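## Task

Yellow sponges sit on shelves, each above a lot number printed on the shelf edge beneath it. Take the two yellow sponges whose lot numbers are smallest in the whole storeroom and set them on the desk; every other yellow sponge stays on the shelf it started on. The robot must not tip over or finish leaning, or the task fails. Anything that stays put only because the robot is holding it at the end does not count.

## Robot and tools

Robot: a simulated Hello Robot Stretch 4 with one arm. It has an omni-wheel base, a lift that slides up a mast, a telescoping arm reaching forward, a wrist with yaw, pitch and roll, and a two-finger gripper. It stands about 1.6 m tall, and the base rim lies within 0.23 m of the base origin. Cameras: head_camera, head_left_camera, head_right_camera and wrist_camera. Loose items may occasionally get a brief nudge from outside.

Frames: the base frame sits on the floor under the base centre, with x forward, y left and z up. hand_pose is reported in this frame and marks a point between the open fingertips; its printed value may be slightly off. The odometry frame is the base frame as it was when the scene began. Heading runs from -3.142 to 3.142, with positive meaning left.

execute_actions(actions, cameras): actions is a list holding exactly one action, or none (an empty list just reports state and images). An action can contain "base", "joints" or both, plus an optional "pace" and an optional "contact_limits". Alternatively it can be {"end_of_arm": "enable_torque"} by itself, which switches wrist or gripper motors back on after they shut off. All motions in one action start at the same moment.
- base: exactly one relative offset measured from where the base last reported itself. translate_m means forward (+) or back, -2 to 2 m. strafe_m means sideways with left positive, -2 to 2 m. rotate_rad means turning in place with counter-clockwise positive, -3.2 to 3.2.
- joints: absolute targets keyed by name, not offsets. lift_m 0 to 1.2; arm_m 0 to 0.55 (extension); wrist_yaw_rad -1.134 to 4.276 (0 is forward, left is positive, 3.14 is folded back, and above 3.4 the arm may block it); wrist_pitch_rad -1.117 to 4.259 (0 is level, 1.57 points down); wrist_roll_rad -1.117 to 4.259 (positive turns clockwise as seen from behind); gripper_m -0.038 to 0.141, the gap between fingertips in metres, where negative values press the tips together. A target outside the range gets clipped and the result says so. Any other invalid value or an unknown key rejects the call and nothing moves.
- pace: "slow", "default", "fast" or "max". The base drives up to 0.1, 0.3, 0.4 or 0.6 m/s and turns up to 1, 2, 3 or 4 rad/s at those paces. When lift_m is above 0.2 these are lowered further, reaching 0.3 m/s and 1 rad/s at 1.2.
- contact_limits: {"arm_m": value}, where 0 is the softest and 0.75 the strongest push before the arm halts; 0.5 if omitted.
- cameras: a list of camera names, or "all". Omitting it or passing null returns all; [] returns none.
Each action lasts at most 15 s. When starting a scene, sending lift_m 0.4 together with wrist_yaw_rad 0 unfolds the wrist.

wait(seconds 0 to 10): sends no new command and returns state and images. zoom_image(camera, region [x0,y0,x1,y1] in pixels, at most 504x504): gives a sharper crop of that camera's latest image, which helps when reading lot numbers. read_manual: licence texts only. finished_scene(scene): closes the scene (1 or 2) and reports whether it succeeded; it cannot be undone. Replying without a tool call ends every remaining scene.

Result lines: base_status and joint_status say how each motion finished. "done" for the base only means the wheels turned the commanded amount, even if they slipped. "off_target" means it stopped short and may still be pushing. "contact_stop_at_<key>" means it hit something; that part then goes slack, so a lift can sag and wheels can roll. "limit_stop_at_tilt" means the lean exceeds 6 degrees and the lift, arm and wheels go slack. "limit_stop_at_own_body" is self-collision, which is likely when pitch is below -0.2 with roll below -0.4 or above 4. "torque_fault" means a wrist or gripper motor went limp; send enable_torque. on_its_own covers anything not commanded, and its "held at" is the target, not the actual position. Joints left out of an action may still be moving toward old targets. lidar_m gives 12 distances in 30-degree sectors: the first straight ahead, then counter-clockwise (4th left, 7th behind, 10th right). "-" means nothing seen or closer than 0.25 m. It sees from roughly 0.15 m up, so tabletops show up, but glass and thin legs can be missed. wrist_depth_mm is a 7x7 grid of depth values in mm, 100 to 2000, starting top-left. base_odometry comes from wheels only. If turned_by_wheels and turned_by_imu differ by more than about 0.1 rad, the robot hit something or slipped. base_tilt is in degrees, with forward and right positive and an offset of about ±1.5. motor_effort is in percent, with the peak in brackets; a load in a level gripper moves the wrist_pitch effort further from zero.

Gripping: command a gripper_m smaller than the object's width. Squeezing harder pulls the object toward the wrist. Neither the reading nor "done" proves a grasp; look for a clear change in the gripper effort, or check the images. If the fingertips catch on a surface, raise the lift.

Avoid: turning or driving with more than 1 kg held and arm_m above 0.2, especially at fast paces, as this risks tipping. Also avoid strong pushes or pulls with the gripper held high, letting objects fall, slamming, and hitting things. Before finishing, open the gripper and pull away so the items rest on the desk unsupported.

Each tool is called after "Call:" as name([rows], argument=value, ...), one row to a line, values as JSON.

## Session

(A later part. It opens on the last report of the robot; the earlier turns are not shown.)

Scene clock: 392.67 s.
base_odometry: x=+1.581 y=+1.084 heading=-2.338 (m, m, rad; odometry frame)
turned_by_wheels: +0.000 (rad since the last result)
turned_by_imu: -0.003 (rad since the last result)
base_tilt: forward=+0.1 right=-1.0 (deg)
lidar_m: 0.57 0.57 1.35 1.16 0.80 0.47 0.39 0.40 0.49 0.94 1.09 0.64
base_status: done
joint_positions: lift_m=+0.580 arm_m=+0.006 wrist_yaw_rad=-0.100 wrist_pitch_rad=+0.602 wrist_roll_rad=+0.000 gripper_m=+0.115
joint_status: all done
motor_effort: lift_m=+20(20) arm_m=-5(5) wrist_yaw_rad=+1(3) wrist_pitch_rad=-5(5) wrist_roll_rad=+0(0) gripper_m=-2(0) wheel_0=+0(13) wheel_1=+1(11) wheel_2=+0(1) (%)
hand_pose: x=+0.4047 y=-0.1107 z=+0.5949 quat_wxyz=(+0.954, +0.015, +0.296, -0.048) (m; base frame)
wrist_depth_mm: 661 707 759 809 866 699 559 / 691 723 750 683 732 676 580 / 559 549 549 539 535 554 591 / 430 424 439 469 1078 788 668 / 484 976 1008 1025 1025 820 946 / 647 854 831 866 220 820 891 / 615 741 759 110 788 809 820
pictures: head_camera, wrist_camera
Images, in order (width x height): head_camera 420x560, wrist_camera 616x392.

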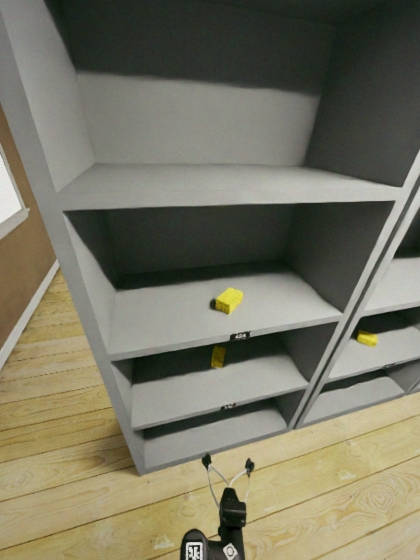

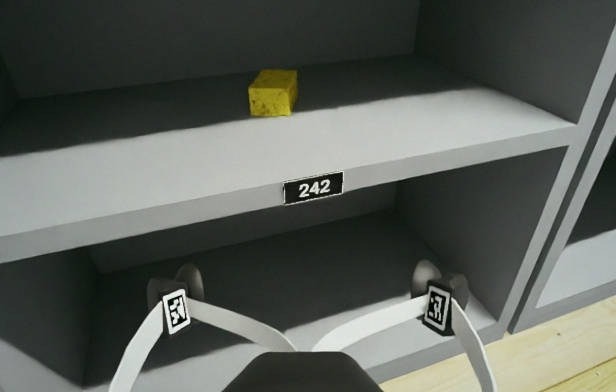

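Call:
execute_actions([
  {"joints": {"arm_m": 0.485, "lift_m": 0.596}, "pace": "max", "contact_limits": {"arm_m": 0.3}},
], cameras=["head_camera", "wrist_camera"])

Scene clock: 405.20 s.
base_odometry: x=+1.581 y=+1.084 heading=-2.338 (m, m, rad; odometry frame)
turned_by_wheels: +0.000 (rad since the last result)
turned_by_imu: -0.002 (rad since the last result)
base_tilt: forward=+0.1 right=-0.8 (deg)
lidar_m: 0.56 0.55 1.34 1.17 0.78 0.48 0.38 0.38 0.48 0.90 1.12 0.66
base_status: not commanded
joint_positions: lift_m=+0.596 arm_m=+0.484 wrist_yaw_rad=-0.100 wrist_pitch_rad=+0.602 wrist_roll_rad=+0.000 gripper_m=+0.115
joint_status: all done
motor_effort: lift_m=+24(26) arm_m=+5(5) wrist_yaw_rad=+0(1) wrist_pitch_rad=-5(4) wrist_roll_rad=-1(0) gripper_m=+1(0) wheel_0=+0(0) wheel_1=+1(1) wheel_2=+0(1) (%)
contact_limits: arm_m 0.3
hand_pose: x=+0.8829 y=-0.1107 z=+0.6107 quat_wxyz=(+0.954, +0.015, +0.296, -0.048) (m; base frame)
wrist_depth_mm: 287 306 327 351 379 413 436 / 306 329 351 379 410 452 462 / 329 353 382 415 459 504 480 / 353 382 413 430 445 442 436 / 368 368 366 366 362 362 357 / 312 303 293 254 221 297 304 / 271 264 271 110 268 258 265
pictures: head_camera, wrist_camera
Images, in order (width x height): head_camera 420x560, wrist_camera 616x392.

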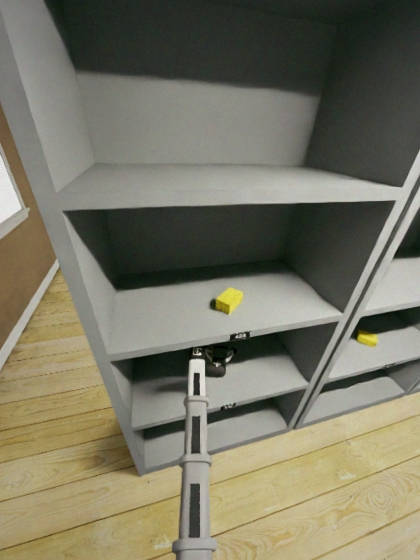

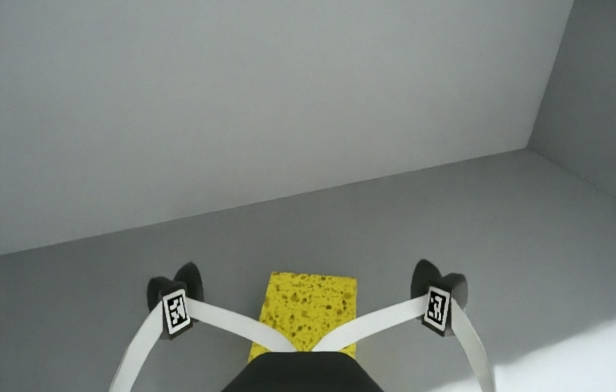

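Call:
execute_actions([
  {"joints": {"arm_m": 0.478, "lift_m": 0.55, "gripper_m": 0.025}, "pace": "max"},
], cameras=["wrist_camera"])

Scene clock: 410.20 s.
base_odometry: x=+1.581 y=+1.084 heading=-2.338 (m, m, rad; odometry frame)
turned_by_wheels: +0.000 (rad since the last result)
turned_by_imu: -0.002 (rad since the last result)
base_tilt: forward=+0.1 right=-0.9 (deg)
lidar_m: 0.56 0.57 1.36 1.18 0.80 0.46 0.40 0.39 0.47 0.88 1.10 0.66
base_status: not commanded
joint_positions: lift_m=+0.550 arm_m=+0.479 wrist_yaw_rad=-0.100 wrist_pitch_rad=+0.602 wrist_roll_rad=+0.000 gripper_m=+0.025
joint_status: all done
motor_effort: lift_m=+18(18) arm_m=-5(8) wrist_yaw_rad=+2(1) wrist_pitch_rad=-5(6) wrist_roll_rad=+0(0) gripper_m=-19(18) wheel_0=+0(0) wheel_1=+1(1) wheel_2=+1(1) (%)
hand_pose: x=+0.8777 y=-0.1107 z=+0.5651 quat_wxyz=(+0.954, +0.015, +0.296, -0.048) (m; base frame)
wrist_depth_mm: 293 310 332 357 384 418 442 / 312 332 359 387 418 459 473 / 330 357 389 418 442 455 452 / 353 368 364 364 362 355 355 / 303 301 298 224 296 296 291 / 256 256 189 189 185 251 249 / 221 210 212 110 218 206 216
pictures: wrist_camera
Images, in order (width x height): wrist_camera 616x392.

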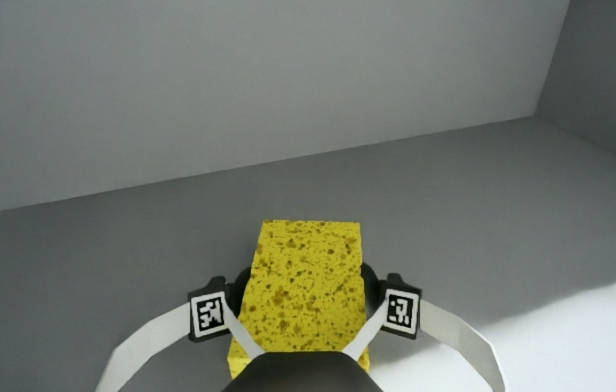

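Call:
execute_actions([
  {"base": {"rotate_rad": -0.1}, "joints": {"arm_m": 0.005, "lift_m": 0.585, "wrist_yaw_rad": -0.5}, "pace": "max"},
], cameras=["head_camera", "wrist_camera"])

Scene clock: 426.90 s.
base_odometry: x=+1.581 y=+1.084 heading=-2.438 (m, m, rad; odometry frame)
turned_by_wheels: -0.100 (rad since the last result)
turned_by_imu: -0.103 (rad since the last result)
base_tilt: forward=+0.0 right=-0.9 (deg)
lidar_m: 0.57 0.56 1.43 1.18 0.95 0.50 0.40 0.40 0.46 0.77 1.29 0.71
base_status: done
joint_positions: lift_m=+0.585 arm_m=+0.006 wrist_yaw_rad=-0.500 wrist_pitch_rad=+0.602 wrist_roll_rad=+0.000 gripper_m=+0.025
joint_status: all done
motor_effort: lift_m=+24(27) arm_m=-5(5) wrist_yaw_rad=+2(10) wrist_pitch_rad=-5(6) wrist_roll_rad=+0(1) gripper_m=-19(16) wheel_0=-1(7) wheel_1=-1(5) wheel_2=+2(10) (%)
hand_pose: x=+0.3435 y=-0.1908 z=+0.5995 quat_wxyz=(+0.925, +0.073, +0.287, -0.236) (m; base frame)
wrist_depth_mm: 723 831 820 668 1078 1308 - / 732 778 778 707 1499 1499 - / 564 559 591 788 1576 1576 1756 / 439 484 1098 878 1229 1397 1366 / 866 976 1025 223 1098 1138 1118 / 878 878 188 190 186 960 946 / 759 723 732 110 842 788 831
pictures: head_camera, wrist_camera
Images, in order (width x height): head_camera 420x560, wrist_camera 616x392.

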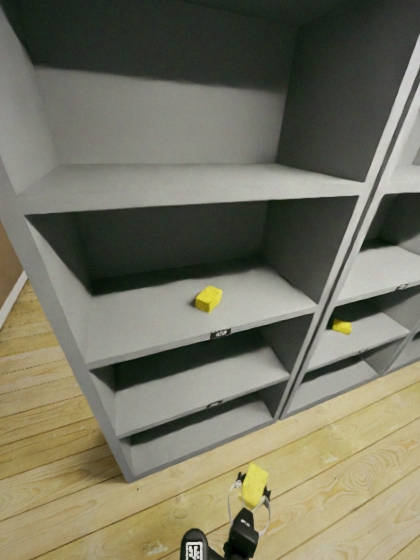

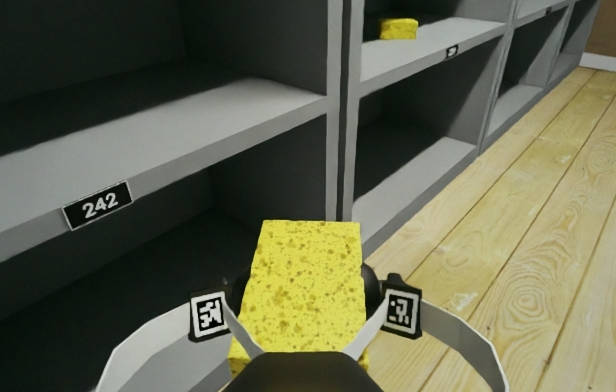

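Call:
execute_actions([
  {"base": {"strafe_m": 0.86}, "joints": {"lift_m": 0.26, "wrist_yaw_rad": -0.7}, "pace": "max"},
], cameras=["head_camera", "head_right_camera", "wrist_camera"])

Scene clock: 435.80 s.
base_odometry: x=+2.138 y=+0.428 heading=-2.438 (m, m, rad; odometry frame)
turned_by_wheels: +0.000 (rad since the last result)
turned_by_imu: +0.000 (rad since the last result)
base_tilt: forward=+0.1 right=-0.9 (deg)
lidar_m: 2.44 0.83 0.42 0.35 0.34 0.42 0.68 0.66 0.77 1.24 0.72 0.70
base_status: done
joint_positions: lift_m=+0.260 arm_m=+0.006 wrist_yaw_rad=-0.700 wrist_pitch_rad=+0.602 wrist_roll_rad=+0.000 gripper_m=+0.025
joint_status: all done
motor_effort: lift_m=+18(27) arm_m=-5(5) wrist_yaw_rad=+1(1) wrist_pitch_rad=-6(6) wrist_roll_rad=+0(0) gripper_m=-16(18) wheel_0=+0(13) wheel_1=-1(12) wheel_2=+1(2) (%)
hand_pose: x=+0.3023 y=-0.2200 z=+0.2750 quat_wxyz=(+0.897, +0.101, +0.279, -0.327) (m; base frame)
wrist_depth_mm: - 1983 585 517 1229 1255 - / 1499 1366 640 559 1025 1308 1430 / 1060 1042 715 615 842 1025 1008 / 831 831 778 668 741 798 798 / 676 668 668 224 661 654 647 / 559 564 189 190 185 559 554 / 488 462 469 110 480 459 480
pictures: head_camera, head_right_camera, wrist_camera
Images, in order (width x height): head_camera 420x560, head_right_camera 420x672, wrist_camera 616x392.

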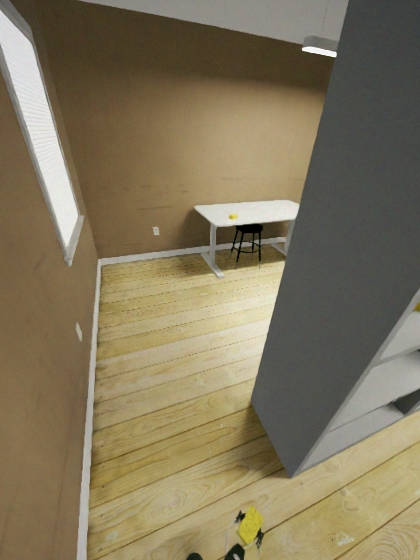

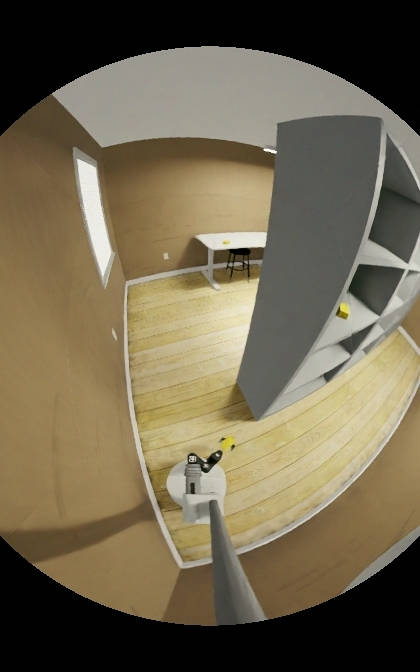

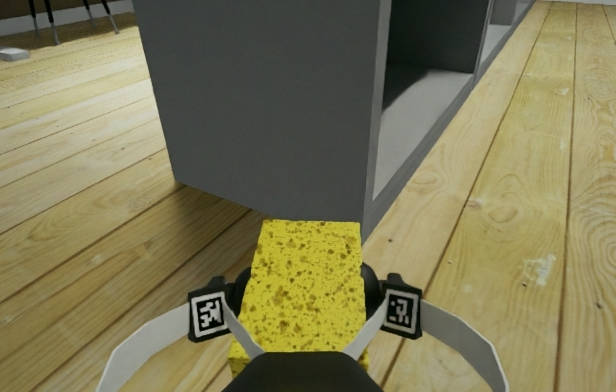

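Call:
zoom_image(camera="head_camera", region=[170, 180, 290, 300])

Region (170, 180, 290, 300) of head_camera's 420x560 image, scaled by 4.200, with more detail than that image has.

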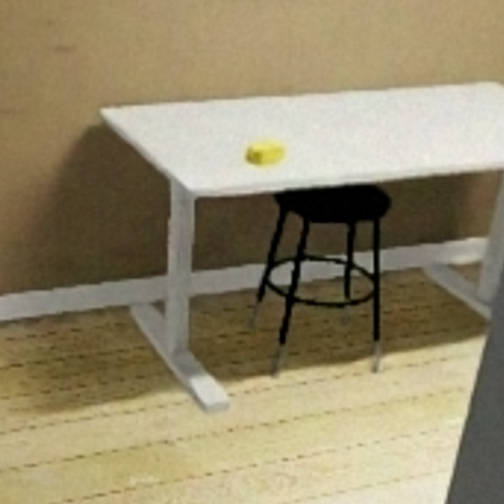

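Call:
execute_actions([
  {"base": {"translate_m": 1.98}, "joints": {"lift_m": 0.787, "arm_m": 0.54, "wrist_yaw_rad": -0.6}, "pace": "max"},
], cameras=["head_camera", "head_right_camera", "wrist_camera"])

Scene clock: 448.60 s.
base_odometry: x=+0.628 y=-0.854 heading=-2.438 (m, m, rad; odometry frame)
turned_by_wheels: +0.000 (rad since the last result)
turned_by_imu: -0.009 (rad since the last result)
base_tilt: forward=+0.1 right=-0.9 (deg)
lidar_m: 0.53 1.16 1.18 0.95 0.95 1.13 1.83 1.09 1.25 2.01 0.85 0.45
base_status: done
joint_positions: lift_m=+0.787 arm_m=+0.539 wrist_yaw_rad=-0.600 wrist_pitch_rad=+0.602 wrist_roll_rad=+0.000 gripper_m=+0.025
joint_status: all done
motor_effort: lift_m=+23(25) arm_m=+5(8) wrist_yaw_rad=+0(9) wrist_pitch_rad=-5(4) wrist_roll_rad=+0(0) gripper_m=-18(19) wheel_0=-2(8) wheel_1=-1(8) wheel_2=+1(13) (%)
hand_pose: x=+0.8570 y=-0.2064 z=+0.8017 quat_wxyz=(+0.912, +0.087, +0.283, -0.282) (m; base frame)
wrist_depth_mm: 452 535 654 842 1118 1308 - / 469 559 699 788 788 788 788 / 488 569 597 574 574 569 569 / 477 459 459 452 449 449 445 / 377 375 373 224 370 368 366 / 319 317 188 190 186 315 310 / 276 262 265 110 273 257 271
pictures: head_camera, head_right_camera, wrist_camera
Images, in order (width x height): head_camera 420x560, head_right_camera 420x672, wrist_camera 616x392.

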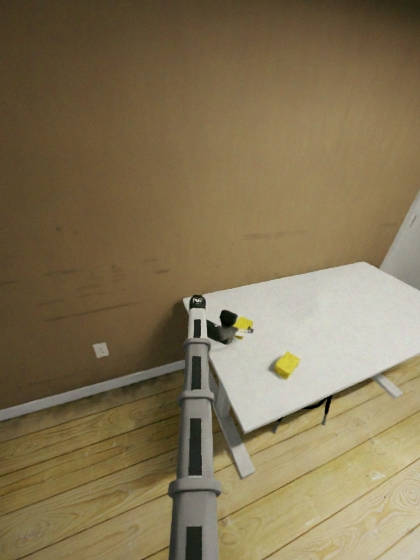

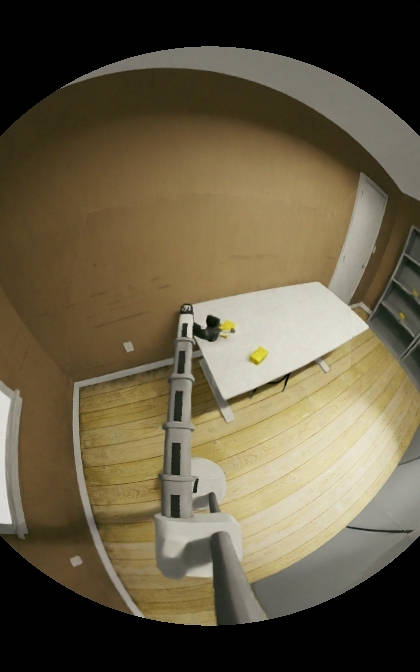

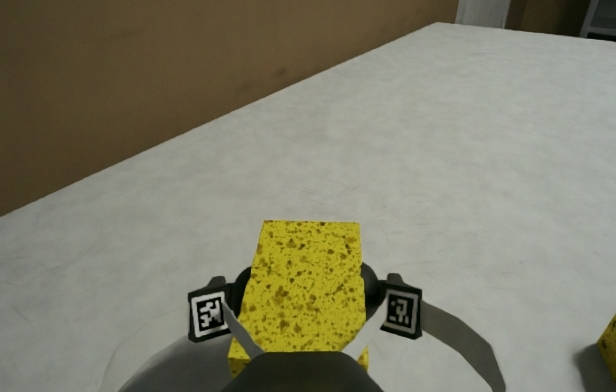

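Call:
execute_actions([
  {"joints": {"lift_m": 0.736, "gripper_m": 0.04}, "pace": "max"},
], cameras=["wrist_camera"])

Call:
execute_actions([
  {"joints": {"gripper_m": 0.082}, "pace": "max"},
], cameras=["wrist_camera"])

Scene clock: 453.50 s.
base_odometry: x=+0.628 y=-0.854 heading=-2.438 (m, m, rad; odometry frame)
turned_by_wheels: +0.000 (rad since the last result)
turned_by_imu: -0.001 (rad since the last result)
base_tilt: forward=+0.0 right=-0.9 (deg)
lidar_m: 0.54 1.15 1.17 0.95 0.96 1.13 1.81 1.10 1.23 2.02 0.85 0.46
base_status: not commanded
joint_positions: lift_m=+0.736 arm_m=+0.539 wrist_yaw_rad=-0.600 wrist_pitch_rad=+0.602 wrist_roll_rad=+0.000 gripper_m=+0.040
joint_status: all done
motor_effort: lift_m=+18(18) arm_m=+5(5) wrist_yaw_rad=+0(0) wrist_pitch_rad=-5(6) wrist_roll_rad=-1(0) gripper_m=-11(17) wheel_0=-2(1) wheel_1=-1(1) wheel_2=+1(1) (%)
hand_pose: x=+0.8570 y=-0.2064 z=+0.7511 quat_wxyz=(+0.912, +0.087, +0.283, -0.282) (m; base frame)
wrist_depth_mm: 452 530 654 820 1025 1008 1008 / 473 559 647 640 634 627 627 / 473 469 466 459 462 455 455 / 366 364 362 364 359 357 357 / 301 300 298 227 296 294 293 / 254 253 189 192 189 249 249 / 220 208 214 110 218 211 216
pictures: wrist_camera
Images, in order (width x height): wrist_camera 616x392.

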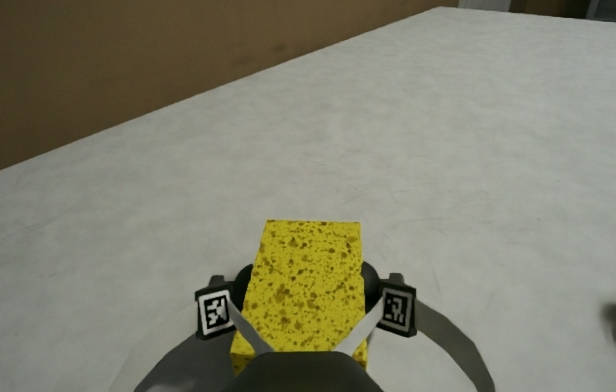

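Scene clock: 454.73 s.
base_odometry: x=+0.628 y=-0.854 heading=-2.438 (m, m, rad; odometry frame)
turned_by_wheels: +0.000 (rad since the last result)
turned_by_imu: +0.000 (rad since the last result)
base_tilt: forward=+0.1 right=-1.0 (deg)
lidar_m: 0.57 1.16 1.16 0.96 0.95 1.13 1.83 1.08 1.24 2.00 0.84 0.47
base_status: not commanded
joint_positions: lift_m=+0.736 arm_m=+0.539 wrist_yaw_rad=-0.600 wrist_pitch_rad=+0.602 wrist_roll_rad=+0.000 gripper_m=+0.082
joint_status: all done
motor_effort: lift_m=+18(18) arm_m=+5(5) wrist_yaw_rad=+0(0) wrist_pitch_rad=-5(6) wrist_roll_rad=-1(0) gripper_m=-1(12) wheel_0=-1(1) wheel_1=-1(1) wheel_2=+1(0) (%)
hand_pose: x=+0.8570 y=-0.2064 z=+0.7511 quat_wxyz=(+0.912, +0.087, +0.283, -0.282) (m; base frame)
wrist_depth_mm: 449 530 654 842 1025 1025 1025 / 473 554 647 640 634 627 627 / 469 469 466 462 459 455 455 / 368 366 368 364 362 359 355 / 303 301 300 232 296 296 294 / 256 255 195 197 193 249 248 / 220 215 216 110 218 211 216
pictures: wrist_camera
Images, in order (width x height): wrist_camera 616x392.

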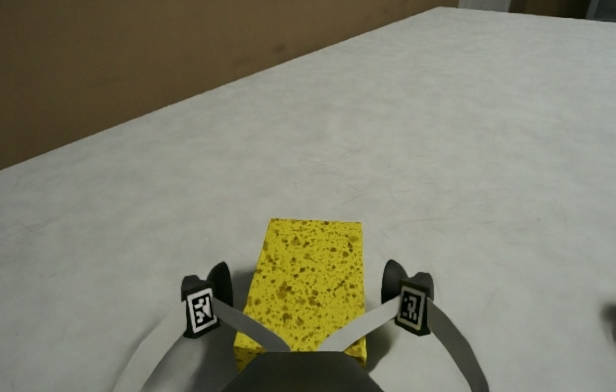

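Call:
execute_actions([
  {"joints": {"wrist_pitch_rad": 0.3, "lift_m": 0.77}, "pace": "max"},
])

Scene clock: 457.07 s.
base_odometry: x=+0.628 y=-0.854 heading=-2.438 (m, m, rad; odometry frame)
turned_by_wheels: +0.000 (rad since the last result)
turned_by_imu: -0.001 (rad since the last result)
base_tilt: forward=+0.0 right=-0.9 (deg)
lidar_m: 0.56 1.17 1.18 0.95 0.94 1.13 1.82 1.08 1.23 1.98 0.84 0.47
base_status: not commanded
joint_positions: lift_m=+0.770 arm_m=+0.539 wrist_yaw_rad=-0.600 wrist_pitch_rad=+0.303 wrist_roll_rad=+0.000 gripper_m=+0.082
joint_status: all done
motor_effort: lift_m=+24(24) arm_m=+5(5) wrist_yaw_rad=+0(0) wrist_pitch_rad=-7(8) wrist_roll_rad=+0(0) gripper_m=-3(1) wheel_0=-1(1) wheel_1=-1(1) wheel_2=+1(0) (%)
hand_pose: x=+0.8880 y=-0.2276 z=+0.8620 quat_wxyz=(+0.944, +0.044, +0.144, -0.292) (m; base frame)
wrist_depth_mm: 452 530 654 842 1182 1921 - / 462 544 676 878 1229 - - / 473 564 691 917 1255 - - / 484 580 715 866 891 878 866 / 496 585 615 603 603 597 591 / 473 462 197 462 193 452 442 / 368 353 366 110 359 349 359
pictures: head_camera, head_left_camera, head_right_camera, wrist_camera
Images, in order (width x height): head_camera 420x560, head_left_camera 420x672, head_right_camera 420x672, wrist_camera 616x392.

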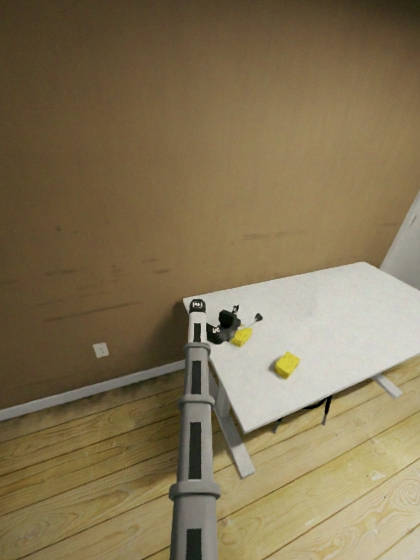

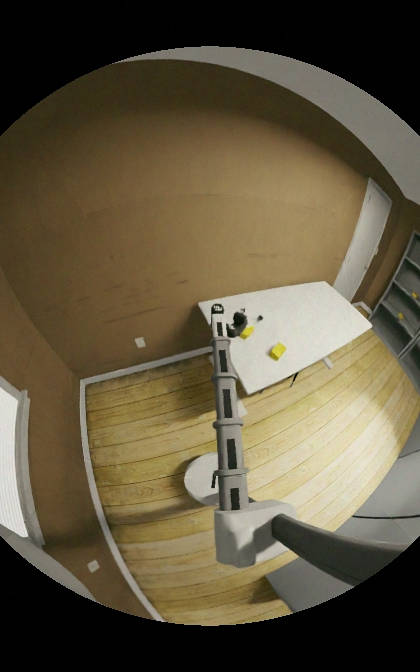

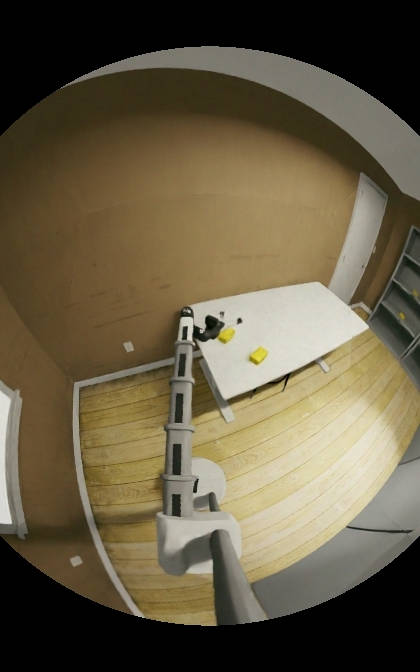

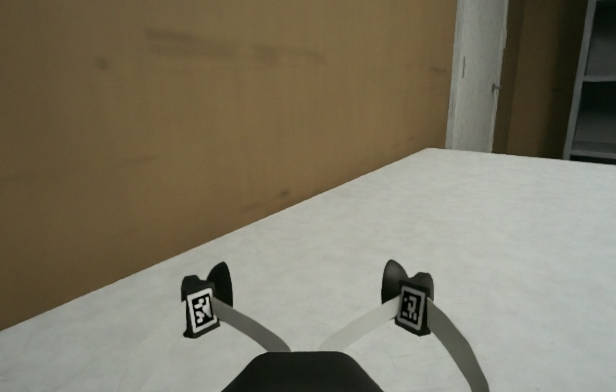

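Sponges 233 and 242, the two lowest of the 12 lot numbers, are on the desk and the gripper is clear of them. Ending scene 1.

Call:
finished_scene(scene=1)

The scene is finished: the task was done.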